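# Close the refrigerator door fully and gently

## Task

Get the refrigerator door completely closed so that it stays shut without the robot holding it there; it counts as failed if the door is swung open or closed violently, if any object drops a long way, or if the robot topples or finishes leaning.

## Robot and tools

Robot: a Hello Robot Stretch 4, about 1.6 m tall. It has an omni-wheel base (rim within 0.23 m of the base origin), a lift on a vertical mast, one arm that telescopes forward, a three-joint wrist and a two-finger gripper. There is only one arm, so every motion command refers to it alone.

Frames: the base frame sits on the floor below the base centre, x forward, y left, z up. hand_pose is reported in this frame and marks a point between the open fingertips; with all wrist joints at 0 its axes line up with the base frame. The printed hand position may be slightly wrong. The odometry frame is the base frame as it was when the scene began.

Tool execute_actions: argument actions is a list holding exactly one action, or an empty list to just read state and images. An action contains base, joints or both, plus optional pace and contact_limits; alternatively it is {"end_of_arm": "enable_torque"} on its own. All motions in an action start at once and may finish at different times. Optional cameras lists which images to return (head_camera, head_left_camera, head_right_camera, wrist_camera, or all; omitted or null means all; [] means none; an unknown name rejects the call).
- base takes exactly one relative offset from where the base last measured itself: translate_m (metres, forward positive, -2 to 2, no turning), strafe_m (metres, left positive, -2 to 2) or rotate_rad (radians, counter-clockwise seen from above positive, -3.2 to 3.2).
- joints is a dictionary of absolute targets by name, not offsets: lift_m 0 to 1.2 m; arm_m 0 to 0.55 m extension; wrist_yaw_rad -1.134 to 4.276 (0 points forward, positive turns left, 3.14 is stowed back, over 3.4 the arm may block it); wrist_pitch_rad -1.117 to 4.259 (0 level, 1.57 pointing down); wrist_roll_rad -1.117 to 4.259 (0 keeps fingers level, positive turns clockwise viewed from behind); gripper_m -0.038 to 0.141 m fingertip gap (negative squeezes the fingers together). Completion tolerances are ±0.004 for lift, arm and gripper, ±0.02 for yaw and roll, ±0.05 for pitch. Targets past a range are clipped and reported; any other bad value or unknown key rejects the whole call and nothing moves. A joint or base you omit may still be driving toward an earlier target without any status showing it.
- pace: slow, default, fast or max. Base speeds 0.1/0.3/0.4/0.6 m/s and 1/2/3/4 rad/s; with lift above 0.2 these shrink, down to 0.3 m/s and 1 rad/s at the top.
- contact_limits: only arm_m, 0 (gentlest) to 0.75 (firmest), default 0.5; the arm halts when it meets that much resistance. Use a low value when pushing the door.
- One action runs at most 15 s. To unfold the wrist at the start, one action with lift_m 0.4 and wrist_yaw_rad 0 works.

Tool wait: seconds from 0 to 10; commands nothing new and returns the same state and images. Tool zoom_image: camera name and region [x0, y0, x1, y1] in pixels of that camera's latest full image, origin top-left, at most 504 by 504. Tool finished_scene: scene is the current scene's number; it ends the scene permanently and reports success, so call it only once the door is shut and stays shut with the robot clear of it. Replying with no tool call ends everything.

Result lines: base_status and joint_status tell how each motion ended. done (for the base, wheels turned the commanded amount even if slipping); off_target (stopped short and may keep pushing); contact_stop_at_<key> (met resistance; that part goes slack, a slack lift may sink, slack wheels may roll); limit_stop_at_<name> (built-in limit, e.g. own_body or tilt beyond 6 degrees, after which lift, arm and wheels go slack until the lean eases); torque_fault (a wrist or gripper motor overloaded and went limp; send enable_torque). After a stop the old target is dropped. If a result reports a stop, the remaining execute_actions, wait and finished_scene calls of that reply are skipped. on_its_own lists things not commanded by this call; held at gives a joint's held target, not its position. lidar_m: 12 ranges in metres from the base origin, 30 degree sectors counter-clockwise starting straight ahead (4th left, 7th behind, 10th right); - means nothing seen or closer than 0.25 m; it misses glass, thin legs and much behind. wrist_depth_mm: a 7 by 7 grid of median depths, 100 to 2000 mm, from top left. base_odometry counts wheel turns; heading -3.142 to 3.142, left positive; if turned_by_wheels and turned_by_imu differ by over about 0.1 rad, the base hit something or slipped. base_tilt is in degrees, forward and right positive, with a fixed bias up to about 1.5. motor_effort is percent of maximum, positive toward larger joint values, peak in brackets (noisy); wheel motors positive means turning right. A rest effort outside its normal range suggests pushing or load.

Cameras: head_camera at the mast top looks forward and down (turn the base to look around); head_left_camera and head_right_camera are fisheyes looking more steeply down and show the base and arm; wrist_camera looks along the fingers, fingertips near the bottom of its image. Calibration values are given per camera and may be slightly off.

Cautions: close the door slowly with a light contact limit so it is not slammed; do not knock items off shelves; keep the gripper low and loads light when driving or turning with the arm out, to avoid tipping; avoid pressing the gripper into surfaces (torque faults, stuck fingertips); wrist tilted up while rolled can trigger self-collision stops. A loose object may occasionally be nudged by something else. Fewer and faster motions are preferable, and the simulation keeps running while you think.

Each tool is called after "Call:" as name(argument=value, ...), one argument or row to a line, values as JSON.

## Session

Call:
execute_actions(
  actions=[],
)

Scene clock: 0.00 s.
base_odometry: x=+0.000 y=+0.000 heading=+0.000 (m, m, rad; odometry frame)
turned_by_wheels: +0.000 (rad since the last result)
turned_by_imu: +0.000 (rad since the last result)
base_tilt: forward=-0.2 right=-1.0 (deg)
lidar_m: 0.97 0.92 0.94 1.03 0.98 1.01 1.08 1.07 2.84 3.74 1.44 1.33
base_status: not commanded
joint_positions: lift_m=+0.221 arm_m=+0.001 wrist_yaw_rad=+3.188 wrist_pitch_rad=+0.020 wrist_roll_rad=+0.011 gripper_m=+0.057
joint_status: not commanded
motor_effort: lift_m=+19 arm_m=-1 wrist_yaw_rad=+0 wrist_pitch_rad=-6 wrist_roll_rad=+1 gripper_m=-3 wheel_0=+0 wheel_1=+0 wheel_2=+0 (%)
hand_pose: x=-0.1204 y=+0.0740 z=+0.3938 quat_wxyz=(-0.023, -0.010, +0.005, +1.000) (m; base frame)
wrist_depth_mm: - 135 1308 1708 1366 1060 891 / - 116 137 1618 1366 1060 891 / - 118 146 1863 1366 1078 904 / - 137 239 1863 1366 1098 904 / 224 - - 1808 1308 1078 904 / 1182 1430 200 1397 198 1060 931 / 559 931 1042 108 991 891 866
pictures: head_camera, head_left_camera, head_right_camera, wrist_camera
camera_calibration (this result's frames):
wrist_camera: T_world_to_cam=[[-0.0040527, 0.999511, -0.031017, -0.0633171], [0.0635239, -0.0306973, -0.997508, 0.449972], [-0.997972, -0.00601292, -0.0633684, 0.131182], [0, 0, 0, 1]] pos_world=[0.102075, 0.0778878, 0.455199]
Images, in order (width x height): head_camera 420x560, head_left_camera 420x672, head_right_camera 420x672, wrist_camera 616x392.

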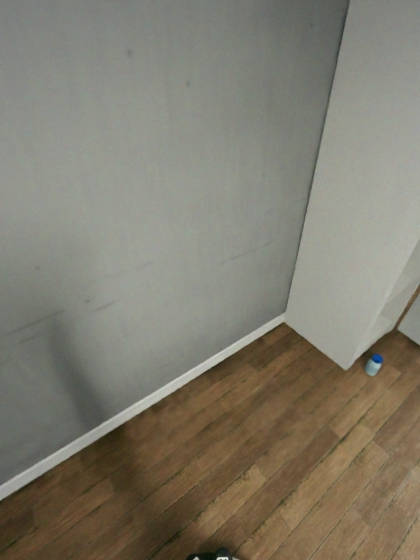

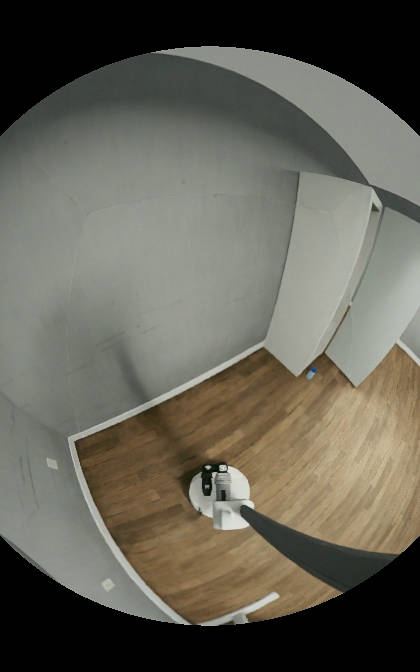

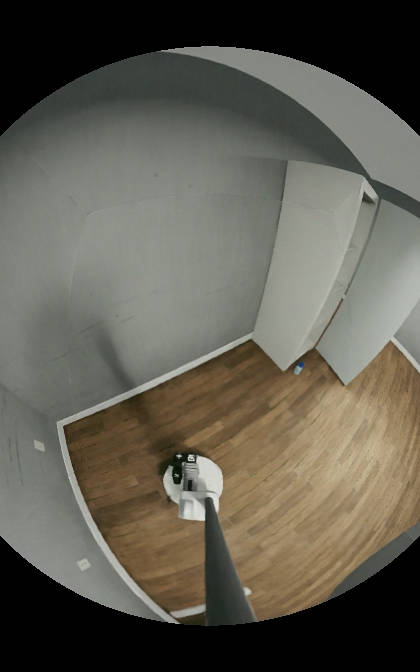

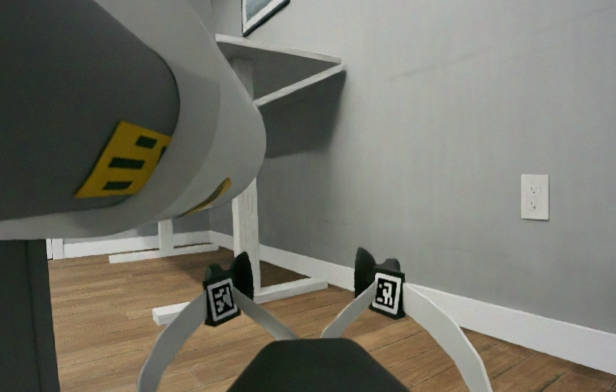

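Call:
execute_actions(
  actions=[
    {"base":{"rotate_rad":-0.69},"joints":{"lift_m":0.4,"wrist_yaw_rad":0,"wrist_pitch_rad":1.2,"gripper_m":0.12}},
  ],
  cameras=[],
)

Call:
execute_actions(
  actions=[
    {"base":{"translate_m":0.7},"joints":{"lift_m":0.18,"arm_m":0.2}},
  ],
)

Scene clock: 11.37 s.
base_odometry: x=+0.000 y=+0.000 heading=-0.690 (m, m, rad; odometry frame)
turned_by_wheels: -0.690 (rad since the last result)
turned_by_imu: -0.674 (rad since the last result)
base_tilt: forward=+0.0 right=-1.0 (deg)
lidar_m: 1.34 1.02 0.92 0.93 1.11 0.99 1.01 1.17 1.08 2.73 3.27 1.77
base_status: done
joint_positions: lift_m=+0.400 arm_m=+0.001 wrist_yaw_rad=+0.001 wrist_pitch_rad=+1.201 wrist_roll_rad=+0.011 gripper_m=+0.120
joint_status: all done
motor_effort: lift_m=+23(23) arm_m=-1(1) wrist_yaw_rad=-2(7) wrist_pitch_rad=-2(2) wrist_roll_rad=+1(2) gripper_m=+1(1) wheel_0=+2(9) wheel_1=+1(7) wheel_2=+0(6) (%)
hand_pose: x=+0.2761 y=-0.0874 z=+0.3089 quat_wxyz=(+0.825, +0.004, +0.565, -0.003) (m; base frame)
wrist_depth_mm: 691 691 691 691 691 707 707 / 640 647 647 647 647 654 661 / 609 615 609 609 615 621 627 / 574 580 574 580 585 585 591 / 539 544 549 554 554 559 559 / 517 512 512 525 517 525 535 / 492 496 500 108 504 500 504
pictures: none
No camera images: the call's "cameras" was empty. Leave "cameras" out to get every camera's image.

Scene clock: 15.17 s.
base_odometry: x=+0.540 y=-0.445 heading=-0.690 (m, m, rad; odometry frame)
turned_by_wheels: +0.000 (rad since the last result)
turned_by_imu: +0.003 (rad since the last result)
base_tilt: forward=-0.2 right=-1.0 (deg)
lidar_m: 0.64 0.73 0.71 0.70 0.86 1.59 1.67 1.51 1.99 3.00 3.47 1.13
base_status: done
joint_positions: lift_m=+0.180 arm_m=+0.199 wrist_yaw_rad=+0.000 wrist_pitch_rad=+1.201 wrist_roll_rad=+0.011 gripper_m=+0.120
joint_status: all done
motor_effort: lift_m=+15(20) arm_m=+6(6) wrist_yaw_rad=+0(2) wrist_pitch_rad=-2(2) wrist_roll_rad=+2(2) gripper_m=-1(3) wheel_0=+0(7) wheel_1=+0(4) wheel_2=+1(8) (%)
hand_pose: x=+0.4741 y=-0.0874 z=+0.0895 quat_wxyz=(+0.825, +0.004, +0.565, -0.003) (m; base frame)
wrist_depth_mm: 325 301 353 399 410 415 418 / 377 373 377 384 389 394 392 / 359 362 364 364 364 368 370 / 338 340 343 345 347 347 349 / 322 324 325 327 329 329 332 / 306 304 304 310 306 310 314 / 293 294 297 109 300 298 300
pictures: head_camera, head_left_camera, head_right_camera, wrist_camera
camera_calibration (this result's frames):
wrist_camera: T_world_to_cam=[[-0.0445646, -0.998641, 0.0270397, -0.0696215], [-0.946214, 0.0335117, -0.321802, 0.527557], [0.320459, -0.0399263, -0.946421, 0.155253], [0, 0, 0, 1]] pos_world=[0.446327, -0.0810075, 0.318586]
Images, in order (width x height): head_camera 420x560, head_left_camera 420x672, head_right_camera 420x672, wrist_camera 616x392.

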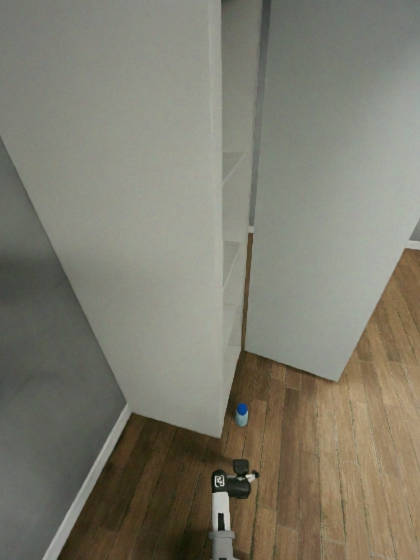

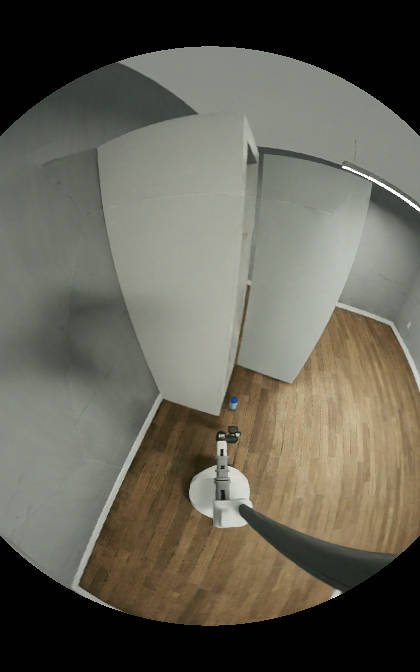

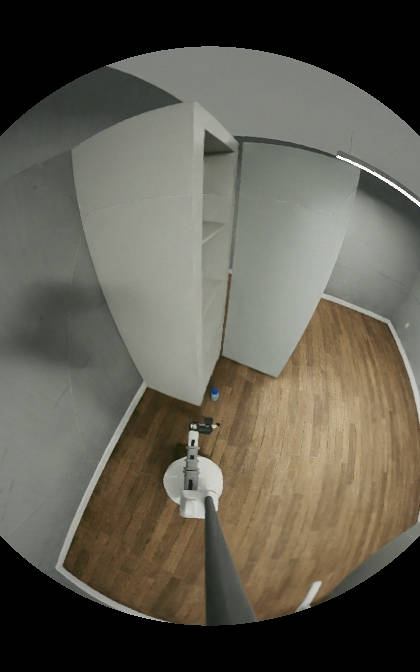

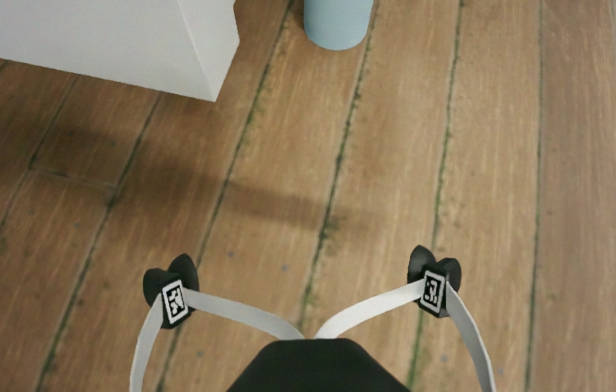

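Call:
execute_actions(
  actions=[
    {"base":{"strafe_m":-0.04},"joints":{"arm_m":0.4},"pace":"slow"},
  ],
  cameras=["head_camera","wrist_camera"],
)

Scene clock: 23.87 s.
base_odometry: x=+0.515 y=-0.476 heading=-0.690 (m, m, rad; odometry frame)
turned_by_wheels: +0.000 (rad since the last result)
turned_by_imu: +0.002 (rad since the last result)
base_tilt: forward=+0.0 right=-1.0 (deg)
lidar_m: 0.62 0.70 0.74 0.76 0.93 1.67 1.68 1.50 1.95 2.92 3.40 1.12
base_status: done
joint_positions: lift_m=+0.180 arm_m=+0.399 wrist_yaw_rad=+0.000 wrist_pitch_rad=+1.201 wrist_roll_rad=+0.011 gripper_m=+0.120
joint_status: all done
motor_effort: lift_m=+16(16) arm_m=+7(5) wrist_yaw_rad=+0(0) wrist_pitch_rad=-1(1) wrist_roll_rad=+1(1) gripper_m=-1(2) wheel_0=+1(7) wheel_1=-1(5) wheel_2=+0(1) (%)
hand_pose: x=+0.6741 y=-0.0874 z=+0.0895 quat_wxyz=(+0.825, +0.004, +0.565, -0.003) (m; base frame)
wrist_depth_mm: 245 245 296 410 413 415 415 / 150 232 315 213 387 389 392 / 144 220 357 206 364 366 368 / 151 217 342 253 345 347 347 / 158 223 324 327 327 329 329 / 300 229 301 310 306 309 312 / 293 293 297 108 300 297 300
pictures: head_camera, wrist_camera
camera_calibration (this result's frames):
wrist_camera: T_world_to_cam=[[-0.0445646, -0.99864, 0.0270397, -0.0607106], [-0.946214, 0.0335118, -0.321802, 0.716755], [0.320458, -0.0399263, -0.946421, 0.0911765], [0, 0, 0, 1]] pos_world=[0.646279, -0.0810075, 0.318586]
Images, in order (width x height): head_camera 420x560, wrist_camera 616x392.

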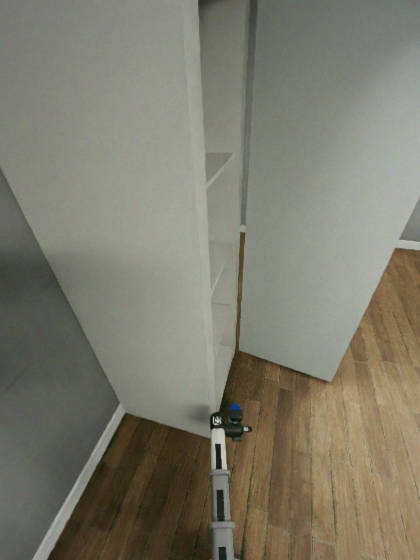

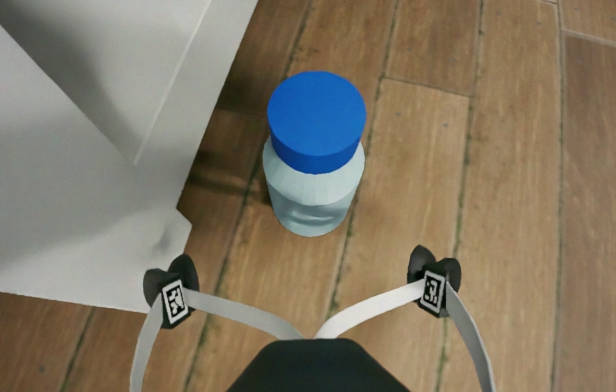

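Call:
execute_actions(
  actions=[
    {"joints":{"gripper_m":0.085}},
  ],
  cameras=[],
)

Call:
execute_actions(
  actions=[
    {"joints":{"arm_m":0.48},"pace":"slow","contact_limits":{"arm_m":0.2}},
  ],
  cameras=["head_camera","wrist_camera"],
)

Scene clock: 28.27 s.
base_odometry: x=+0.515 y=-0.476 heading=-0.690 (m, m, rad; odometry frame)
turned_by_wheels: +0.000 (rad since the last result)
turned_by_imu: +0.001 (rad since the last result)
base_tilt: forward=-0.1 right=-1.0 (deg)
lidar_m: 0.62 0.71 0.75 0.76 0.90 1.67 1.68 1.50 1.96 2.96 3.46 1.11
base_status: not commanded
joint_positions: lift_m=+0.180 arm_m=+0.399 wrist_yaw_rad=+0.000 wrist_pitch_rad=+1.201 wrist_roll_rad=+0.011 gripper_m=+0.085
joint_status: all done
motor_effort: lift_m=+15(15) arm_m=+7(7) wrist_yaw_rad=+0(0) wrist_pitch_rad=-2(1) wrist_roll_rad=+1(2) gripper_m=+2(1) wheel_0=+1(1) wheel_1=-1(1) wheel_2=+0(0) (%)
hand_pose: x=+0.6741 y=-0.0874 z=+0.0895 quat_wxyz=(+0.825, +0.004, +0.565, -0.003) (m; base frame)
wrist_depth_mm: 245 245 297 410 410 415 418 / 150 231 315 213 387 389 392 / 144 221 357 206 364 368 368 / 151 217 342 253 343 347 347 / 158 233 325 325 327 330 330 / 300 283 213 309 219 312 315 / 291 291 297 109 300 298 300
pictures: none
No camera images: the call's "cameras" was empty. Leave "cameras" out to get every camera's image.

Scene clock: 30.33 s.
base_odometry: x=+0.515 y=-0.476 heading=-0.690 (m, m, rad; odometry frame)
turned_by_wheels: +0.000 (rad since the last result)
turned_by_imu: +0.001 (rad since the last result)
base_tilt: forward=+0.0 right=-0.9 (deg)
lidar_m: 0.63 0.72 0.75 0.73 0.90 1.67 1.68 1.52 1.97 2.94 3.46 1.13
base_status: not commanded
joint_positions: lift_m=+0.180 arm_m=+0.479 wrist_yaw_rad=+0.000 wrist_pitch_rad=+1.201 wrist_roll_rad=+0.011 gripper_m=+0.085
joint_status: all done
motor_effort: lift_m=+15(15) arm_m=+7(5) wrist_yaw_rad=+0(0) wrist_pitch_rad=-2(2) wrist_roll_rad=+1(1) gripper_m=+1(1) wheel_0=+1(1) wheel_1=-1(1) wheel_2=+0(0) (%)
contact_limits: arm_m 0.2
hand_pose: x=+0.7540 y=-0.0874 z=+0.0895 quat_wxyz=(+0.825, +0.004, +0.565, -0.003) (m; base frame)
wrist_depth_mm: 244 245 250 407 410 415 415 / 230 231 249 387 389 387 392 / 217 217 278 362 366 366 368 / 206 207 336 343 345 347 349 / 195 198 322 181 220 329 330 / 145 190 213 176 202 314 314 / 140 183 297 109 300 298 300
pictures: head_camera, wrist_camera
camera_calibration (this result's frames):
wrist_camera: T_world_to_cam=[[-0.0445644, -0.99864, 0.0270433, -0.0571482], [-0.94624, 0.0335136, -0.321726, 0.792414], [0.320382, -0.0399269, -0.946447, 0.0656081], [0, 0, 0, 1]] pos_world=[0.726247, -0.0810076, 0.31858]
Images, in order (width x height): head_camera 420x560, wrist_camera 616x392.

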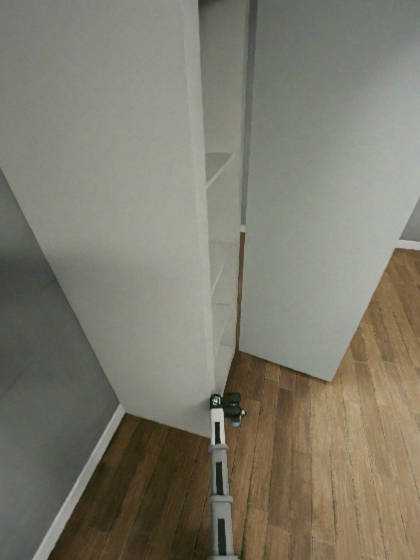

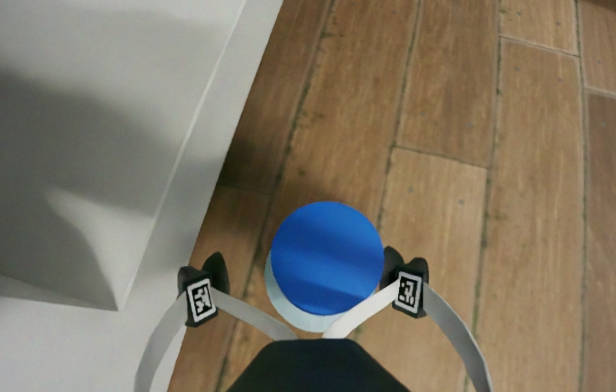

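Call:
execute_actions(
  actions=[
    {"joints":{"gripper_m":0.0}},
  ],
  cameras=[],
)

Call:
execute_actions(
  actions=[
    {"joints":{"lift_m":0.2,"arm_m":0.1}},
  ],
  cameras=["wrist_camera"],
)

Call:
execute_actions(
  actions=[
    {"base":{"rotate_rad":2.0},"joints":{"arm_m":0.25}},
  ],
  cameras=[],
)

Call:
execute_actions(
  actions=[
    {"joints":{"lift_m":0.182}},
  ],
  cameras=[],
)

Call:
execute_actions(
  actions=[
    {"joints":{"gripper_m":0.12}},
  ],
  cameras=[],
)

Call:
execute_actions(
  actions=[
    {"joints":{"lift_m":0.4,"arm_m":0.0}},
  ],
  cameras=[],
)

Call:
execute_actions(
  actions=[
    {"base":{"rotate_rad":-2.6},"joints":{"wrist_pitch_rad":0,"gripper_m":0}},
  ],
)

Scene clock: 37.40 s.
base_odometry: x=+0.515 y=-0.476 heading=-0.690 (m, m, rad; odometry frame)
turned_by_wheels: +0.000 (rad since the last result)
turned_by_imu: +0.002 (rad since the last result)
base_tilt: forward=-0.1 right=-1.0 (deg)
lidar_m: 0.65 0.74 0.74 0.75 0.90 1.68 1.68 1.50 1.95 2.94 3.46 1.12
base_status: not commanded
joint_positions: lift_m=+0.180 arm_m=+0.479 wrist_yaw_rad=+0.000 wrist_pitch_rad=+1.202 wrist_roll_rad=+0.011 gripper_m=+0.001
joint_status: all done
motor_effort: lift_m=+16(15) arm_m=+6(7) wrist_yaw_rad=+0(0) wrist_pitch_rad=-6(7) wrist_roll_rad=+1(1) gripper_m=-22(20) wheel_0=+1(1) wheel_1=-1(1) wheel_2=+0(0) (%)
hand_pose: x=+0.7536 y=-0.0874 z=+0.0894 quat_wxyz=(+0.825, +0.004, +0.566, -0.003) (m; base frame)
wrist_depth_mm: 242 243 248 407 410 410 413 / 229 229 249 382 384 387 392 / 216 216 277 362 364 364 366 / 204 206 334 343 342 345 347 / 194 198 274 167 327 327 327 / 144 186 186 160 187 304 312 / 140 204 294 109 296 296 297
pictures: none
No camera images: the call's "cameras" was empty. Leave "cameras" out to get every camera's image.

Scene clock: 39.63 s.
base_odometry: x=+0.515 y=-0.476 heading=-0.690 (m, m, rad; odometry frame)
turned_by_wheels: +0.000 (rad since the last result)
turned_by_imu: +0.001 (rad since the last result)
base_tilt: forward=+0.0 right=-1.0 (deg)
lidar_m: 0.64 0.74 0.74 0.75 0.92 1.66 1.70 1.52 1.97 2.94 3.44 1.11
base_status: not commanded
joint_positions: lift_m=+0.200 arm_m=+0.101 wrist_yaw_rad=+0.000 wrist_pitch_rad=+1.203 wrist_roll_rad=+0.011 gripper_m=+0.001
joint_status: all done
motor_effort: lift_m=+25(24) arm_m=-6(5) wrist_yaw_rad=+0(1) wrist_pitch_rad=-8(8) wrist_roll_rad=+1(2) gripper_m=-23(24) wheel_0=+1(0) wheel_1=-1(1) wheel_2=+0(0) (%)
hand_pose: x=+0.3758 y=-0.0874 z=+0.1085 quat_wxyz=(+0.824, +0.004, +0.566, -0.003) (m; base frame)
wrist_depth_mm: 424 418 427 436 436 439 439 / 404 402 404 407 407 413 415 / 379 379 384 382 387 389 389 / 359 362 362 362 366 368 368 / 340 343 342 167 347 349 351 / 324 325 186 161 187 324 332 / 309 307 312 109 315 315 317
pictures: wrist_camera
camera_calibration (this result's frames):
wrist_camera: T_world_to_cam=[[-0.0447211, -0.998631, 0.0271316, -0.0744902], [-0.946867, 0.033713, -0.319854, 0.440689], [0.318501, -0.0399942, -0.947078, 0.205564], [0, 0, 0, 1]] pos_world=[0.34847, -0.0810237, 0.337662]
Images, in order (width x height): wrist_camera 616x392.

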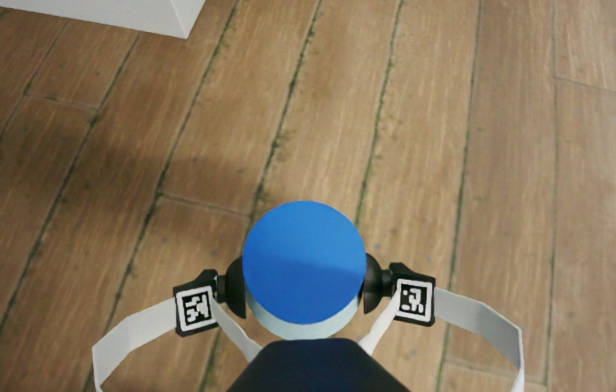

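Scene clock: 41.90 s.
base_odometry: x=+0.515 y=-0.476 heading=+1.310 (m, m, rad; odometry frame)
turned_by_wheels: +2.000 (rad since the last result)
turned_by_imu: +1.961 (rad since the last result)
base_tilt: forward=-0.1 right=-1.0 (deg)
lidar_m: 0.86 1.43 1.66 1.52 1.65 2.95 3.37 1.14 0.62 0.67 0.74 0.75
base_status: done
joint_positions: lift_m=+0.200 arm_m=+0.249 wrist_yaw_rad=+0.000 wrist_pitch_rad=+1.202 wrist_roll_rad=+0.011 gripper_m=+0.001
joint_status: all done
motor_effort: lift_m=+25(25) arm_m=+5(8) wrist_yaw_rad=-2(3) wrist_pitch_rad=-6(8) wrist_roll_rad=+1(2) gripper_m=-23(24) wheel_0=+1(8) wheel_1=-1(7) wheel_2=+1(6) (%)
hand_pose: x=+0.5239 y=-0.0874 z=+0.1086 quat_wxyz=(+0.825, +0.004, +0.566, -0.003) (m; base frame)
wrist_depth_mm: 427 427 430 430 433 384 336 / 404 404 404 404 407 407 377 / 379 377 382 384 387 387 389 / 357 359 364 364 366 366 368 / 340 343 340 167 347 349 347 / 324 325 185 160 187 325 332 / 309 307 310 109 315 314 317
pictures: none
No camera images: the call's "cameras" was empty. Leave "cameras" out to get every camera's image.

Scene clock: 42.67 s.
base_odometry: x=+0.515 y=-0.476 heading=+1.310 (m, m, rad; odometry frame)
turned_by_wheels: +0.000 (rad since the last result)
turned_by_imu: +0.000 (rad since the last result)
base_tilt: forward=-0.1 right=-1.0 (deg)
lidar_m: 0.87 1.42 1.66 1.53 1.66 2.96 3.37 1.11 0.63 0.68 0.75 0.74
base_status: not commanded
joint_positions: lift_m=+0.182 arm_m=+0.249 wrist_yaw_rad=+0.000 wrist_pitch_rad=+1.202 wrist_roll_rad=+0.011 gripper_m=+0.001
joint_status: all done
motor_effort: lift_m=+16(23) arm_m=+5(5) wrist_yaw_rad=-2(2) wrist_pitch_rad=-6(6) wrist_roll_rad=+1(1) gripper_m=-23(25) wheel_0=+1(1) wheel_1=-1(1) wheel_2=+0(0) (%)
hand_pose: x=+0.5238 y=-0.0874 z=+0.0913 quat_wxyz=(+0.825, +0.004, +0.566, -0.003) (m; base frame)
wrist_depth_mm: 402 404 407 410 410 384 336 / 382 382 384 387 387 392 377 / 357 362 362 366 364 368 373 / 340 342 342 345 347 347 349 / 322 325 322 167 329 329 330 / 307 309 186 161 187 309 315 / 293 291 297 108 297 298 300
pictures: none
No camera images: the call's "cameras" was empty. Leave "cameras" out to get every camera's image.

Scene clock: 44.73 s.
base_odometry: x=+0.515 y=-0.476 heading=+1.310 (m, m, rad; odometry frame)
turned_by_wheels: +0.000 (rad since the last result)
turned_by_imu: +0.001 (rad since the last result)
base_tilt: forward=-0.1 right=-1.0 (deg)
lidar_m: 0.85 1.39 1.67 1.53 1.66 2.95 3.37 1.12 0.63 0.67 0.74 0.74
base_status: not commanded
joint_positions: lift_m=+0.182 arm_m=+0.249 wrist_yaw_rad=+0.000 wrist_pitch_rad=+1.202 wrist_roll_rad=+0.011 gripper_m=+0.120
joint_status: all done
motor_effort: lift_m=+16(16) arm_m=+5(5) wrist_yaw_rad=-1(1) wrist_pitch_rad=-4(6) wrist_roll_rad=+2(1) gripper_m=+0(23) wheel_0=+1(1) wheel_1=-1(1) wheel_2=+0(0) (%)
hand_pose: x=+0.5241 y=-0.0874 z=+0.0914 quat_wxyz=(+0.825, +0.004, +0.565, -0.003) (m; base frame)
wrist_depth_mm: 407 407 410 413 413 384 338 / 382 387 387 387 392 389 377 / 362 359 366 366 368 368 373 / 340 343 343 345 349 349 351 / 324 327 329 183 330 332 332 / 309 306 304 177 309 312 315 / 296 296 300 108 301 300 301
pictures: none
No camera images: the call's "cameras" was empty. Leave "cameras" out to get every camera's image.

Scene clock: 46.73 s.
base_odometry: x=+0.515 y=-0.476 heading=+1.310 (m, m, rad; odometry frame)
turned_by_wheels: +0.000 (rad since the last result)
turned_by_imu: +0.001 (rad since the last result)
base_tilt: forward=-0.1 right=-1.0 (deg)
lidar_m: 0.47 1.43 1.66 1.53 1.67 2.96 3.36 1.11 0.64 0.68 0.77 0.74
base_status: not commanded
joint_positions: lift_m=+0.400 arm_m=+0.002 wrist_yaw_rad=+0.000 wrist_pitch_rad=+1.201 wrist_roll_rad=+0.011 gripper_m=+0.120
joint_status: all done
motor_effort: lift_m=+24(26) arm_m=-6(7) wrist_yaw_rad=+0(1) wrist_pitch_rad=-3(3) wrist_roll_rad=+1(2) gripper_m=+3(3) wheel_0=+1(1) wheel_1=-1(1) wheel_2=+0(0) (%)
hand_pose: x=+0.2770 y=-0.0874 z=+0.3088 quat_wxyz=(+0.825, +0.004, +0.565, -0.003) (m; base frame)
wrist_depth_mm: 683 683 683 691 691 597 530 / 647 640 647 654 654 654 569 / 609 609 615 603 621 621 615 / 569 574 580 580 580 591 591 / 549 544 549 554 554 554 559 / 517 517 512 525 517 521 525 / 492 500 500 108 508 504 508
pictures: none
No camera images: the call's "cameras" was empty. Leave "cameras" out to get every camera's image.

Scene clock: 49.30 s.
base_odometry: x=+0.515 y=-0.476 heading=-1.290 (m, m, rad; odometry frame)
turned_by_wheels: -2.600 (rad since the last result)
turned_by_imu: -2.549 (rad since the last result)
base_tilt: forward=-0.1 right=-1.0 (deg)
lidar_m: 1.12 0.61 0.68 0.75 0.75 0.50 1.50 1.67 1.51 1.68 2.90 3.35
base_status: done
joint_positions: lift_m=+0.400 arm_m=+0.002 wrist_yaw_rad=+0.000 wrist_pitch_rad=+0.003 wrist_roll_rad=+0.011 gripper_m=+0.000
joint_status: all done
motor_effort: lift_m=+23(23) arm_m=-6(6) wrist_yaw_rad=-1(1) wrist_pitch_rad=-7(14) wrist_roll_rad=+2(2) gripper_m=-3(3) wheel_0=-1(3) wheel_1=+0(7) wheel_2=+0(6) (%)
hand_pose: x=+0.4613 y=-0.0874 z=+0.5771 quat_wxyz=(+1.000, +0.005, +0.001, +0.000) (m; base frame)
wrist_depth_mm: 854 878 917 - - - - / 842 878 931 - - - - / 854 891 917 - - - - / 842 891 931 - - - - / 866 891 931 - - - - / 866 904 917 196 188 1863 1808 / 866 891 931 108 1308 1281 1308
pictures: head_camera, head_left_camera, head_right_camera, wrist_camera
camera_calibration (this result's frames):
wrist_camera: T_world_to_cam=[[-0.0413287, -0.998642, -0.0317294, -0.0509322], [-0.0448864, 0.0335803, -0.998428, 0.646994], [0.998137, -0.0398395, -0.0462133, -0.21127], [0, 0, 0, 1]] pos_world=[0.237813, -0.0810061, 0.634597]
Images, in order (width x height): head_camera 420x560, head_left_camera 420x672, head_right_camera 420x672, wrist_camera 616x392.

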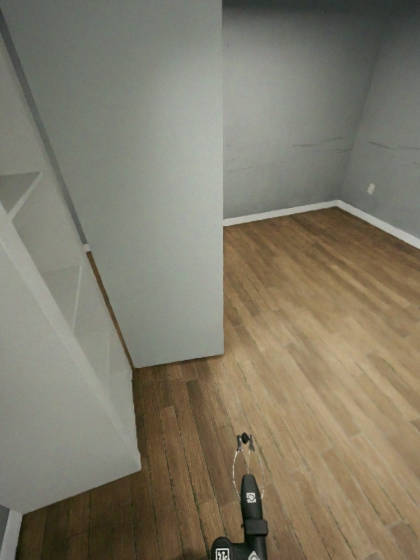

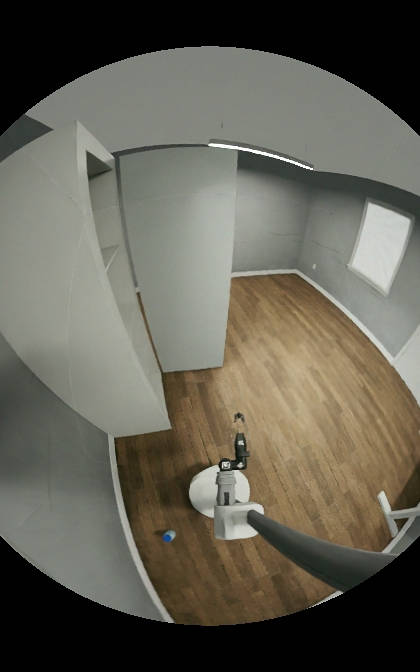

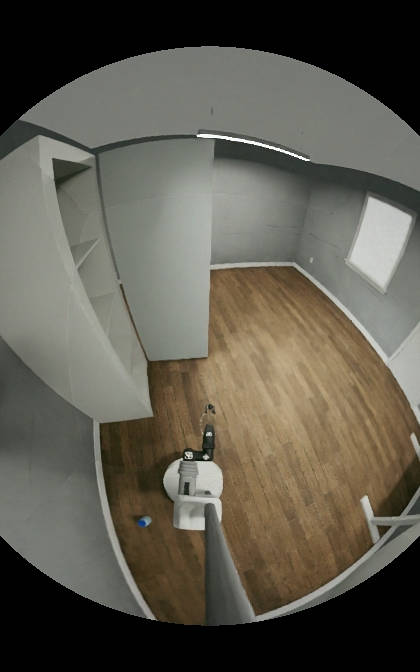

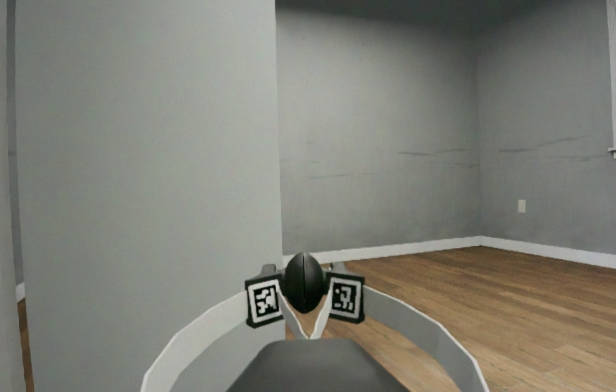

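Call:
execute_actions(
  actions=[
    {"base":{"rotate_rad":0.26}},
  ],
  cameras=[],
)

Call:
execute_actions(
  actions=[
    {"base":{"strafe_m":-0.68}},
  ],
  cameras=[],
)

Call:
execute_actions(
  actions=[
    {"base":{"translate_m":1.85}},
  ],
  cameras=["head_left_camera"],
)

Call:
execute_actions(
  actions=[
    {"base":{"rotate_rad":-3.2}},
  ],
)

Scene clock: 58.30 s.
base_odometry: x=+0.515 y=-0.476 heading=-1.030 (m, m, rad; odometry frame)
turned_by_wheels: +0.260 (rad since the last result)
turned_by_imu: +0.256 (rad since the last result)
base_tilt: forward=-0.1 right=-1.0 (deg)
lidar_m: 1.02 0.63 0.80 0.74 0.50 1.06 1.66 1.72 1.49 2.91 3.05 1.16
base_status: done
joint_positions: lift_m=+0.400 arm_m=+0.002 wrist_yaw_rad=+0.000 wrist_pitch_rad=+0.003 wrist_roll_rad=+0.011 gripper_m=+0.000
joint_status: not commanded
motor_effort: lift_m=+23(23) arm_m=-6(6) wrist_yaw_rad=+0(0) wrist_pitch_rad=-7(7) wrist_roll_rad=+2(1) gripper_m=-5(7) wheel_0=+0(5) wheel_1=-1(7) wheel_2=+0(5) (%)
hand_pose: x=+0.4613 y=-0.0874 z=+0.5771 quat_wxyz=(+1.000, +0.005, +0.001, +0.000) (m; base frame)
wrist_depth_mm: 661 904 946 917 917 - - / 866 891 931 917 917 - - / 891 917 946 931 917 - - / 891 904 946 931 931 - - / 768 904 946 931 931 - - / 891 904 960 196 188 1863 1808 / 904 904 946 109 946 1281 1281
pictures: none
No camera images: the call's "cameras" was empty. Leave "cameras" out to get every camera's image.

Scene clock: 61.90 s.
base_odometry: x=-0.068 y=-0.826 heading=-1.030 (m, m, rad; odometry frame)
turned_by_wheels: +0.000 (rad since the last result)
turned_by_imu: +0.000 (rad since the last result)
base_tilt: forward=-0.1 right=-1.0 (deg)
lidar_m: 1.22 1.16 1.09 1.13 1.14 1.73 1.64 1.03 1.19 2.24 2.35 3.13
base_status: done
joint_positions: lift_m=+0.400 arm_m=+0.002 wrist_yaw_rad=+0.000 wrist_pitch_rad=+0.003 wrist_roll_rad=+0.011 gripper_m=+0.000
joint_status: not commanded
motor_effort: lift_m=+24(23) arm_m=-6(6) wrist_yaw_rad=+0(0) wrist_pitch_rad=-7(8) wrist_roll_rad=+2(2) gripper_m=-3(5) wheel_0=-1(11) wheel_1=+0(9) wheel_2=-1(1) (%)
hand_pose: x=+0.4613 y=-0.0874 z=+0.5771 quat_wxyz=(+1.000, +0.005, +0.001, +0.000) (m; base frame)
wrist_depth_mm: 878 - - - - - - / 878 - - - - - - / 878 - - - - - - / 891 946 - - - - - / 904 946 - - - - - / 904 917 1661 197 188 1863 1808 / 904 891 1366 109 1336 1281 1281
pictures: none
No camera images: the call's "cameras" was empty. Leave "cameras" out to get every camera's image.

Scene clock: 69.53 s.
base_odometry: x=+0.885 y=-2.412 heading=-1.030 (m, m, rad; odometry frame)
turned_by_wheels: +0.000 (rad since the last result)
turned_by_imu: +0.005 (rad since the last result)
base_tilt: forward=-0.1 right=-1.0 (deg)
lidar_m: 1.21 1.24 1.61 1.50 0.89 0.68 3.15 2.88 2.29 2.17 1.82 1.30
base_status: done
joint_positions: lift_m=+0.400 arm_m=+0.002 wrist_yaw_rad=+0.000 wrist_pitch_rad=+0.003 wrist_roll_rad=+0.011 gripper_m=+0.000
joint_status: not commanded
motor_effort: lift_m=+22(23) arm_m=-6(6) wrist_yaw_rad=-1(1) wrist_pitch_rad=-7(7) wrist_roll_rad=+2(2) gripper_m=-4(4) wheel_0=+0(6) wheel_1=-1(5) wheel_2=+1(9) (%)
hand_pose: x=+0.4613 y=-0.0874 z=+0.5772 quat_wxyz=(+1.000, +0.005, +0.001, +0.000) (m; base frame)
wrist_depth_mm: 960 976 991 1025 1042 1078 1098 / 976 991 1008 1025 1060 1078 1098 / 976 991 1008 1025 1042 1078 1098 / 976 991 1008 1042 1060 1078 1098 / 960 991 1025 1025 1060 1078 1118 / 976 991 1008 197 187 1098 1118 / 991 1008 1025 109 1078 1098 1118
pictures: head_left_camera
Images, in order (width x height): head_left_camera 420x672.

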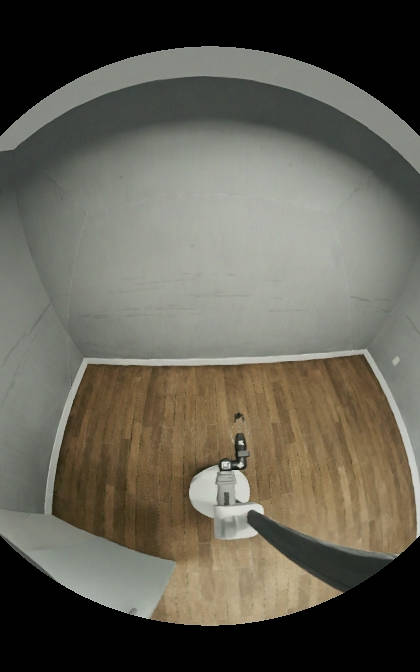

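Scene clock: 72.40 s.
base_odometry: x=+0.885 y=-2.412 heading=+2.053 (m, m, rad; odometry frame)
turned_by_wheels: -3.200 (rad since the last result)
turned_by_imu: -3.137 (rad since the last result)
base_tilt: forward=-0.1 right=-1.0 (deg)
lidar_m: 3.15 2.76 2.34 2.18 1.94 1.32 1.19 1.25 1.61 1.50 0.88 0.65
base_status: done
joint_positions: lift_m=+0.400 arm_m=+0.002 wrist_yaw_rad=+0.000 wrist_pitch_rad=+0.003 wrist_roll_rad=+0.011 gripper_m=+0.000
joint_status: not commanded
motor_effort: lift_m=+22(23) arm_m=-6(6) wrist_yaw_rad=+0(1) wrist_pitch_rad=-7(7) wrist_roll_rad=+2(1) gripper_m=-4(4) wheel_0=+1(5) wheel_1=+0(8) wheel_2=-2(6) (%)
hand_pose: x=+0.4613 y=-0.0874 z=+0.5772 quat_wxyz=(+1.000, +0.005, +0.001, +0.000) (m; base frame)
wrist_depth_mm: - - - - - 445 442 / - - - - - 442 442 / - - - - - 449 445 / - - - - - 449 449 / - - - - - 449 449 / - - 1708 196 188 452 452 / 1430 1366 1336 108 1336 455 455
pictures: head_camera, head_left_camera, head_right_camera, wrist_camera
camera_calibration (this result's frames):
wrist_camera: T_world_to_cam=[[-0.041336, -0.998641, -0.0317344, -0.0509253], [-0.0447368, 0.0335796, -0.998434, 0.647048], [0.998143, -0.0398516, -0.046064, -0.211361], [0, 0, 0, 1]] pos_world=[0.237811, -0.0810069, 0.634683]
Images, in order (width x height): head_camera 420x560, head_left_camera 420x672, head_right_camera 420x672, wrist_camera 616x392.

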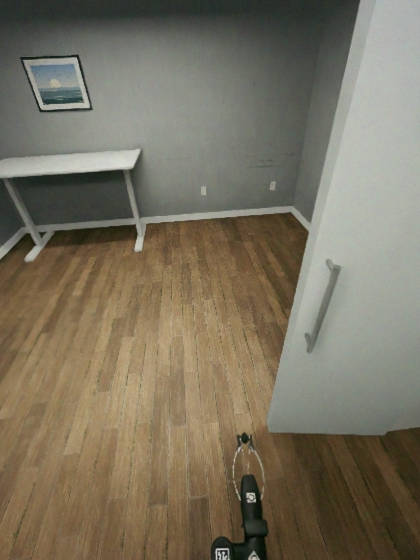

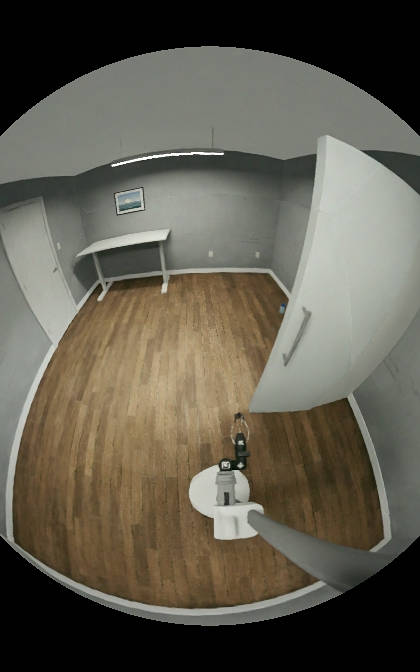

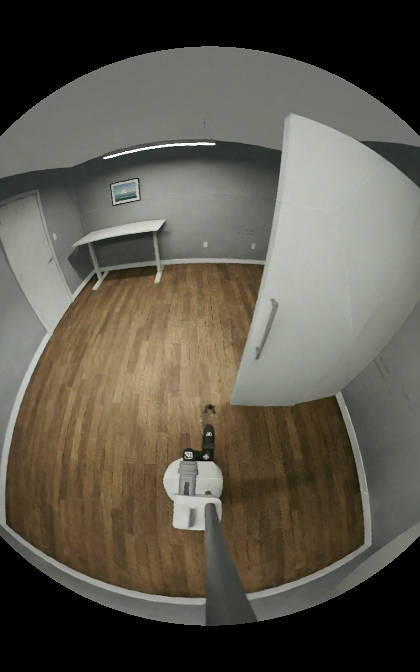

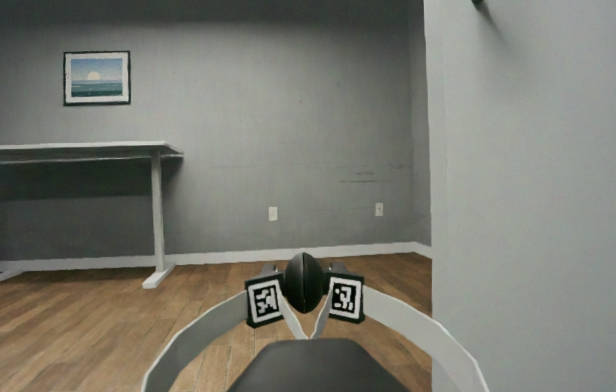

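Call:
execute_actions(
  actions=[
    {"base":{"strafe_m":-0.36}},
  ],
  cameras=[],
)

Call:
execute_actions(
  actions=[
    {"base":{"translate_m":0.5},"pace":"slow"},
  ],
)

Scene clock: 78.77 s.
base_odometry: x=+1.204 y=-2.245 heading=+2.053 (m, m, rad; odometry frame)
turned_by_wheels: +0.000 (rad since the last result)
turned_by_imu: +0.001 (rad since the last result)
base_tilt: forward=+0.0 right=-1.0 (deg)
lidar_m: 0.58 2.90 2.74 2.56 1.90 1.30 1.19 1.20 1.22 1.15 0.92 0.65
base_status: done
joint_positions: lift_m=+0.400 arm_m=+0.002 wrist_yaw_rad=+0.000 wrist_pitch_rad=+0.003 wrist_roll_rad=+0.011 gripper_m=+0.000
joint_status: not commanded
motor_effort: lift_m=+22(22) arm_m=-6(6) wrist_yaw_rad=+0(0) wrist_pitch_rad=-7(7) wrist_roll_rad=+1(2) gripper_m=-5(8) wheel_0=+0(7) wheel_1=+0(10) wheel_2=-1(1) (%)
hand_pose: x=+0.4613 y=-0.0874 z=+0.5772 quat_wxyz=(+1.000, +0.005, +0.001, +0.000) (m; base frame)
wrist_depth_mm: - - 424 424 421 421 421 / - - 427 424 424 424 421 / - - 430 427 427 421 421 / - - 433 430 427 424 427 / - - 433 430 427 430 427 / - 1921 436 197 188 427 430 / 1397 1397 436 109 433 430 430
pictures: none
No camera images: the call's "cameras" was empty. Leave "cameras" out to get every camera's image.

Scene clock: 85.03 s.
base_odometry: x=+0.972 y=-1.802 heading=+2.053 (m, m, rad; odometry frame)
turned_by_wheels: +0.000 (rad since the last result)
turned_by_imu: +0.003 (rad since the last result)
base_tilt: forward=-0.1 right=-1.0 (deg)
lidar_m: 3.01 2.41 2.80 2.59 2.66 1.82 1.66 1.72 1.16 0.63 0.47 0.52
base_status: done
joint_positions: lift_m=+0.400 arm_m=+0.001 wrist_yaw_rad=+0.000 wrist_pitch_rad=+0.002 wrist_roll_rad=+0.011 gripper_m=+0.000
joint_status: not commanded
motor_effort: lift_m=+22(22) arm_m=-2(6) wrist_yaw_rad=+1(11) wrist_pitch_rad=-5(7) wrist_roll_rad=+2(1) gripper_m=-2(2) wheel_0=+3(2) wheel_1=+0(4) wheel_2=+0(9) (%)
hand_pose: x=+0.4605 y=-0.0875 z=+0.5774 quat_wxyz=(+1.000, +0.005, +0.001, +0.000) (m; base frame)
wrist_depth_mm: - - - - - 399 330 / - - - - - 404 332 / - - - - - 407 336 / - - - - - 410 340 / - - - - - 413 340 / - - 1708 197 188 415 340 / 1430 1397 1397 109 1308 384 340
pictures: head_camera, head_left_camera, head_right_camera, wrist_camera
camera_calibration (this result's frames):
wrist_camera: T_world_to_cam=[[-0.0418354, -0.998619, -0.0317653, -0.0508525], [-0.0439728, 0.0336027, -0.998467, 0.646902], [0.998156, -0.0403744, -0.0453179, -0.211049], [0, 0, 0, 1]] pos_world=[0.236978, -0.0810409, 0.634731]
Images, in order (width x height): head_camera 420x560, head_left_camera 420x672, head_right_camera 420x672, wrist_camera 616x392.

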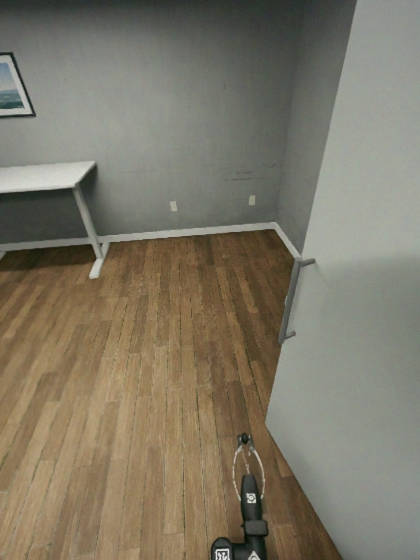

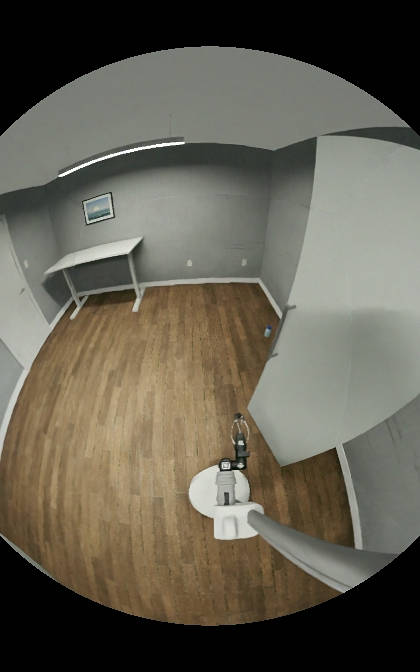

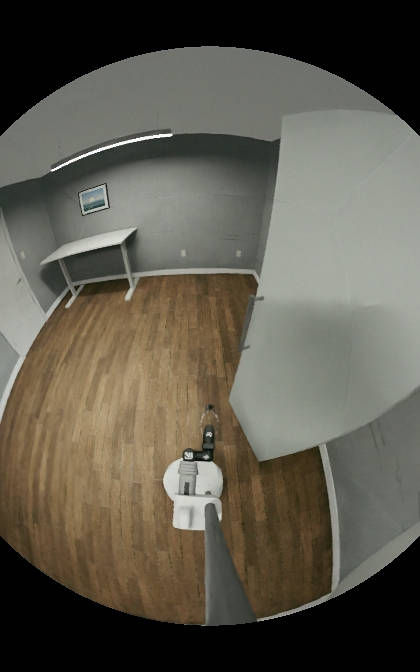

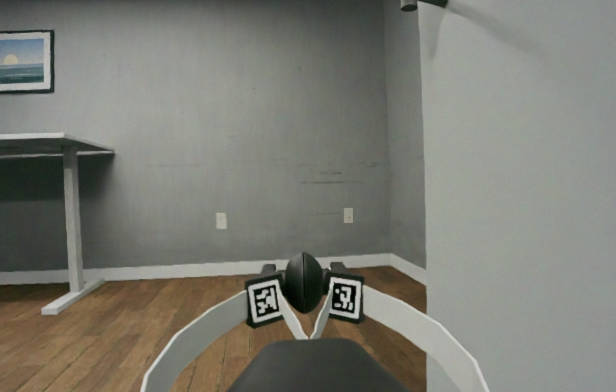

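Call:
execute_actions(
  actions=[
    {"base":{"strafe_m":0.28}},
  ],
  cameras=[],
)

Call:
execute_actions(
  actions=[
    {"base":{"translate_m":0.45}},
  ],
  cameras=[],
)

Call:
execute_actions(
  actions=[
    {"base":{"rotate_rad":-1.6}},
  ],
)

Scene clock: 93.73 s.
base_odometry: x=+0.724 y=-1.932 heading=+2.054 (m, m, rad; odometry frame)
turned_by_wheels: +0.000 (rad since the last result)
turned_by_imu: +0.002 (rad since the last result)
base_tilt: forward=-0.1 right=-0.9 (deg)
lidar_m: 3.00 2.31 2.52 2.30 2.37 1.87 1.70 1.75 1.48 0.75 0.76 0.94
base_status: done
joint_positions: lift_m=+0.400 arm_m=+0.001 wrist_yaw_rad=+0.000 wrist_pitch_rad=+0.002 wrist_roll_rad=+0.011 gripper_m=+0.000
joint_status: not commanded
motor_effort: lift_m=+22(22) arm_m=-2(2) wrist_yaw_rad=+0(1) wrist_pitch_rad=-5(5) wrist_roll_rad=+3(1) gripper_m=+1(0) wheel_0=+1(7) wheel_1=+0(8) wheel_2=+1(1) (%)
hand_pose: x=+0.4605 y=-0.0875 z=+0.5774 quat_wxyz=(+1.000, +0.005, +0.001, +0.000) (m; base frame)
wrist_depth_mm: - - - - - - 1576 / - - - - - - 1576 / - - - - - - 1618 / - - - - - - 1661 / - - - - - - 1576 / - - 1756 196 188 1863 1537 / 1397 1366 1366 108 1308 1281 1308
pictures: none
No camera images: the call's "cameras" was empty. Leave "cameras" out to get every camera's image.

Scene clock: 96.73 s.
base_odometry: x=+0.515 y=-1.534 heading=+2.054 (m, m, rad; odometry frame)
turned_by_wheels: +0.000 (rad since the last result)
turned_by_imu: +0.002 (rad since the last result)
base_tilt: forward=-0.1 right=-0.9 (deg)
lidar_m: 2.54 1.87 2.32 2.34 2.39 2.31 2.12 2.13 0.77 0.70 0.71 1.51
base_status: done
joint_positions: lift_m=+0.400 arm_m=+0.001 wrist_yaw_rad=+0.000 wrist_pitch_rad=+0.002 wrist_roll_rad=+0.011 gripper_m=+0.000
joint_status: not commanded
motor_effort: lift_m=+22(22) arm_m=-2(2) wrist_yaw_rad=+1(0) wrist_pitch_rad=-6(4) wrist_roll_rad=+2(1) gripper_m=-4(7) wheel_0=+0(4) wheel_1=-1(5) wheel_2=+0(8) (%)
hand_pose: x=+0.4605 y=-0.0875 z=+0.5774 quat_wxyz=(+1.000, +0.005, +0.001, +0.000) (m; base frame)
wrist_depth_mm: - - - - - - 1537 / - - - - - - 1537 / 1756 - - - - - 1576 / - - - - - - 1576 / - - - - - - 1618 / - - 1708 197 187 1863 1576 / 1430 1366 1366 109 1336 1255 1255
pictures: none
No camera images: the call's "cameras" was empty. Leave "cameras" out to get every camera's image.

Scene clock: 98.80 s.
base_odometry: x=+0.515 y=-1.534 heading=+0.454 (m, m, rad; odometry frame)
turned_by_wheels: -1.600 (rad since the last result)
turned_by_imu: -1.568 (rad since the last result)
base_tilt: forward=+0.0 right=-0.9 (deg)
lidar_m: 0.71 0.70 1.73 2.56 1.92 2.27 2.36 2.40 2.32 2.15 2.18 0.76
base_status: done
joint_positions: lift_m=+0.400 arm_m=+0.001 wrist_yaw_rad=+0.000 wrist_pitch_rad=+0.002 wrist_roll_rad=+0.011 gripper_m=+0.000
joint_status: not commanded
motor_effort: lift_m=+22(22) arm_m=-2(2) wrist_yaw_rad=+0(0) wrist_pitch_rad=-6(5) wrist_roll_rad=+1(2) gripper_m=-3(4) wheel_0=+2(5) wheel_1=+0(8) wheel_2=+0(7) (%)
hand_pose: x=+0.4605 y=-0.0874 z=+0.5774 quat_wxyz=(+1.000, +0.005, +0.001, +0.000) (m; base frame)
wrist_depth_mm: 473 492 512 530 549 1255 1308 / 480 492 508 530 549 1281 1308 / 477 496 512 535 549 1281 1336 / 480 492 512 530 554 1281 1308 / 480 496 517 530 554 1281 1308 / 484 500 508 197 189 1281 1336 / 484 496 517 108 559 1281 1281
pictures: head_camera, head_left_camera, head_right_camera, wrist_camera
camera_calibration (this result's frames):
wrist_camera: T_world_to_cam=[[-0.0414132, -0.998637, -0.0317613, -0.0509269], [-0.0440688, 0.0335833, -0.998464, 0.646927], [0.99817, -0.0399499, -0.0453996, -0.211009], [0, 0, 0, 1]] pos_world=[0.237023, -0.0810132, 0.634736]
Images, in order (width x height): head_camera 420x560, head_left_camera 420x672, head_right_camera 420x672, wrist_camera 616x392.

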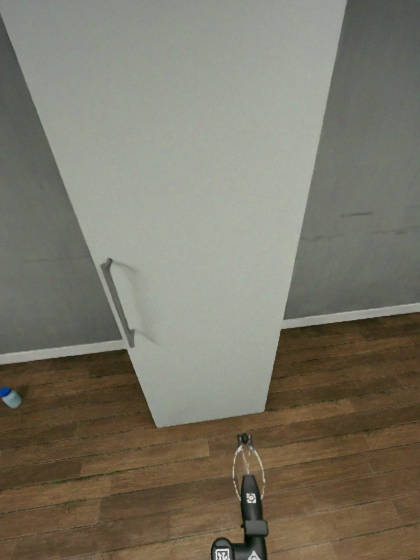

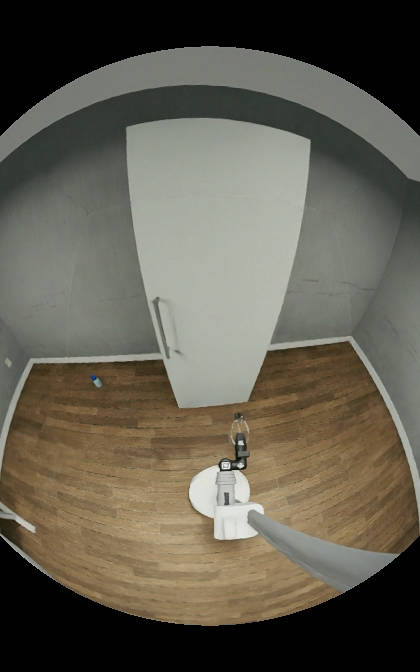

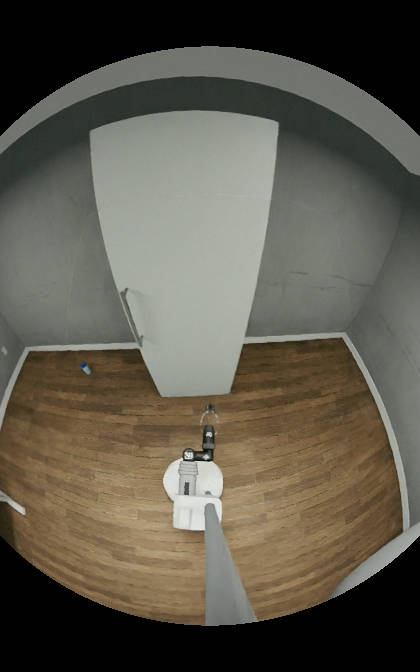

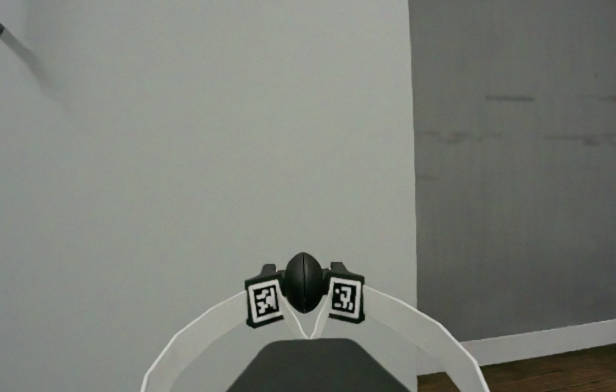

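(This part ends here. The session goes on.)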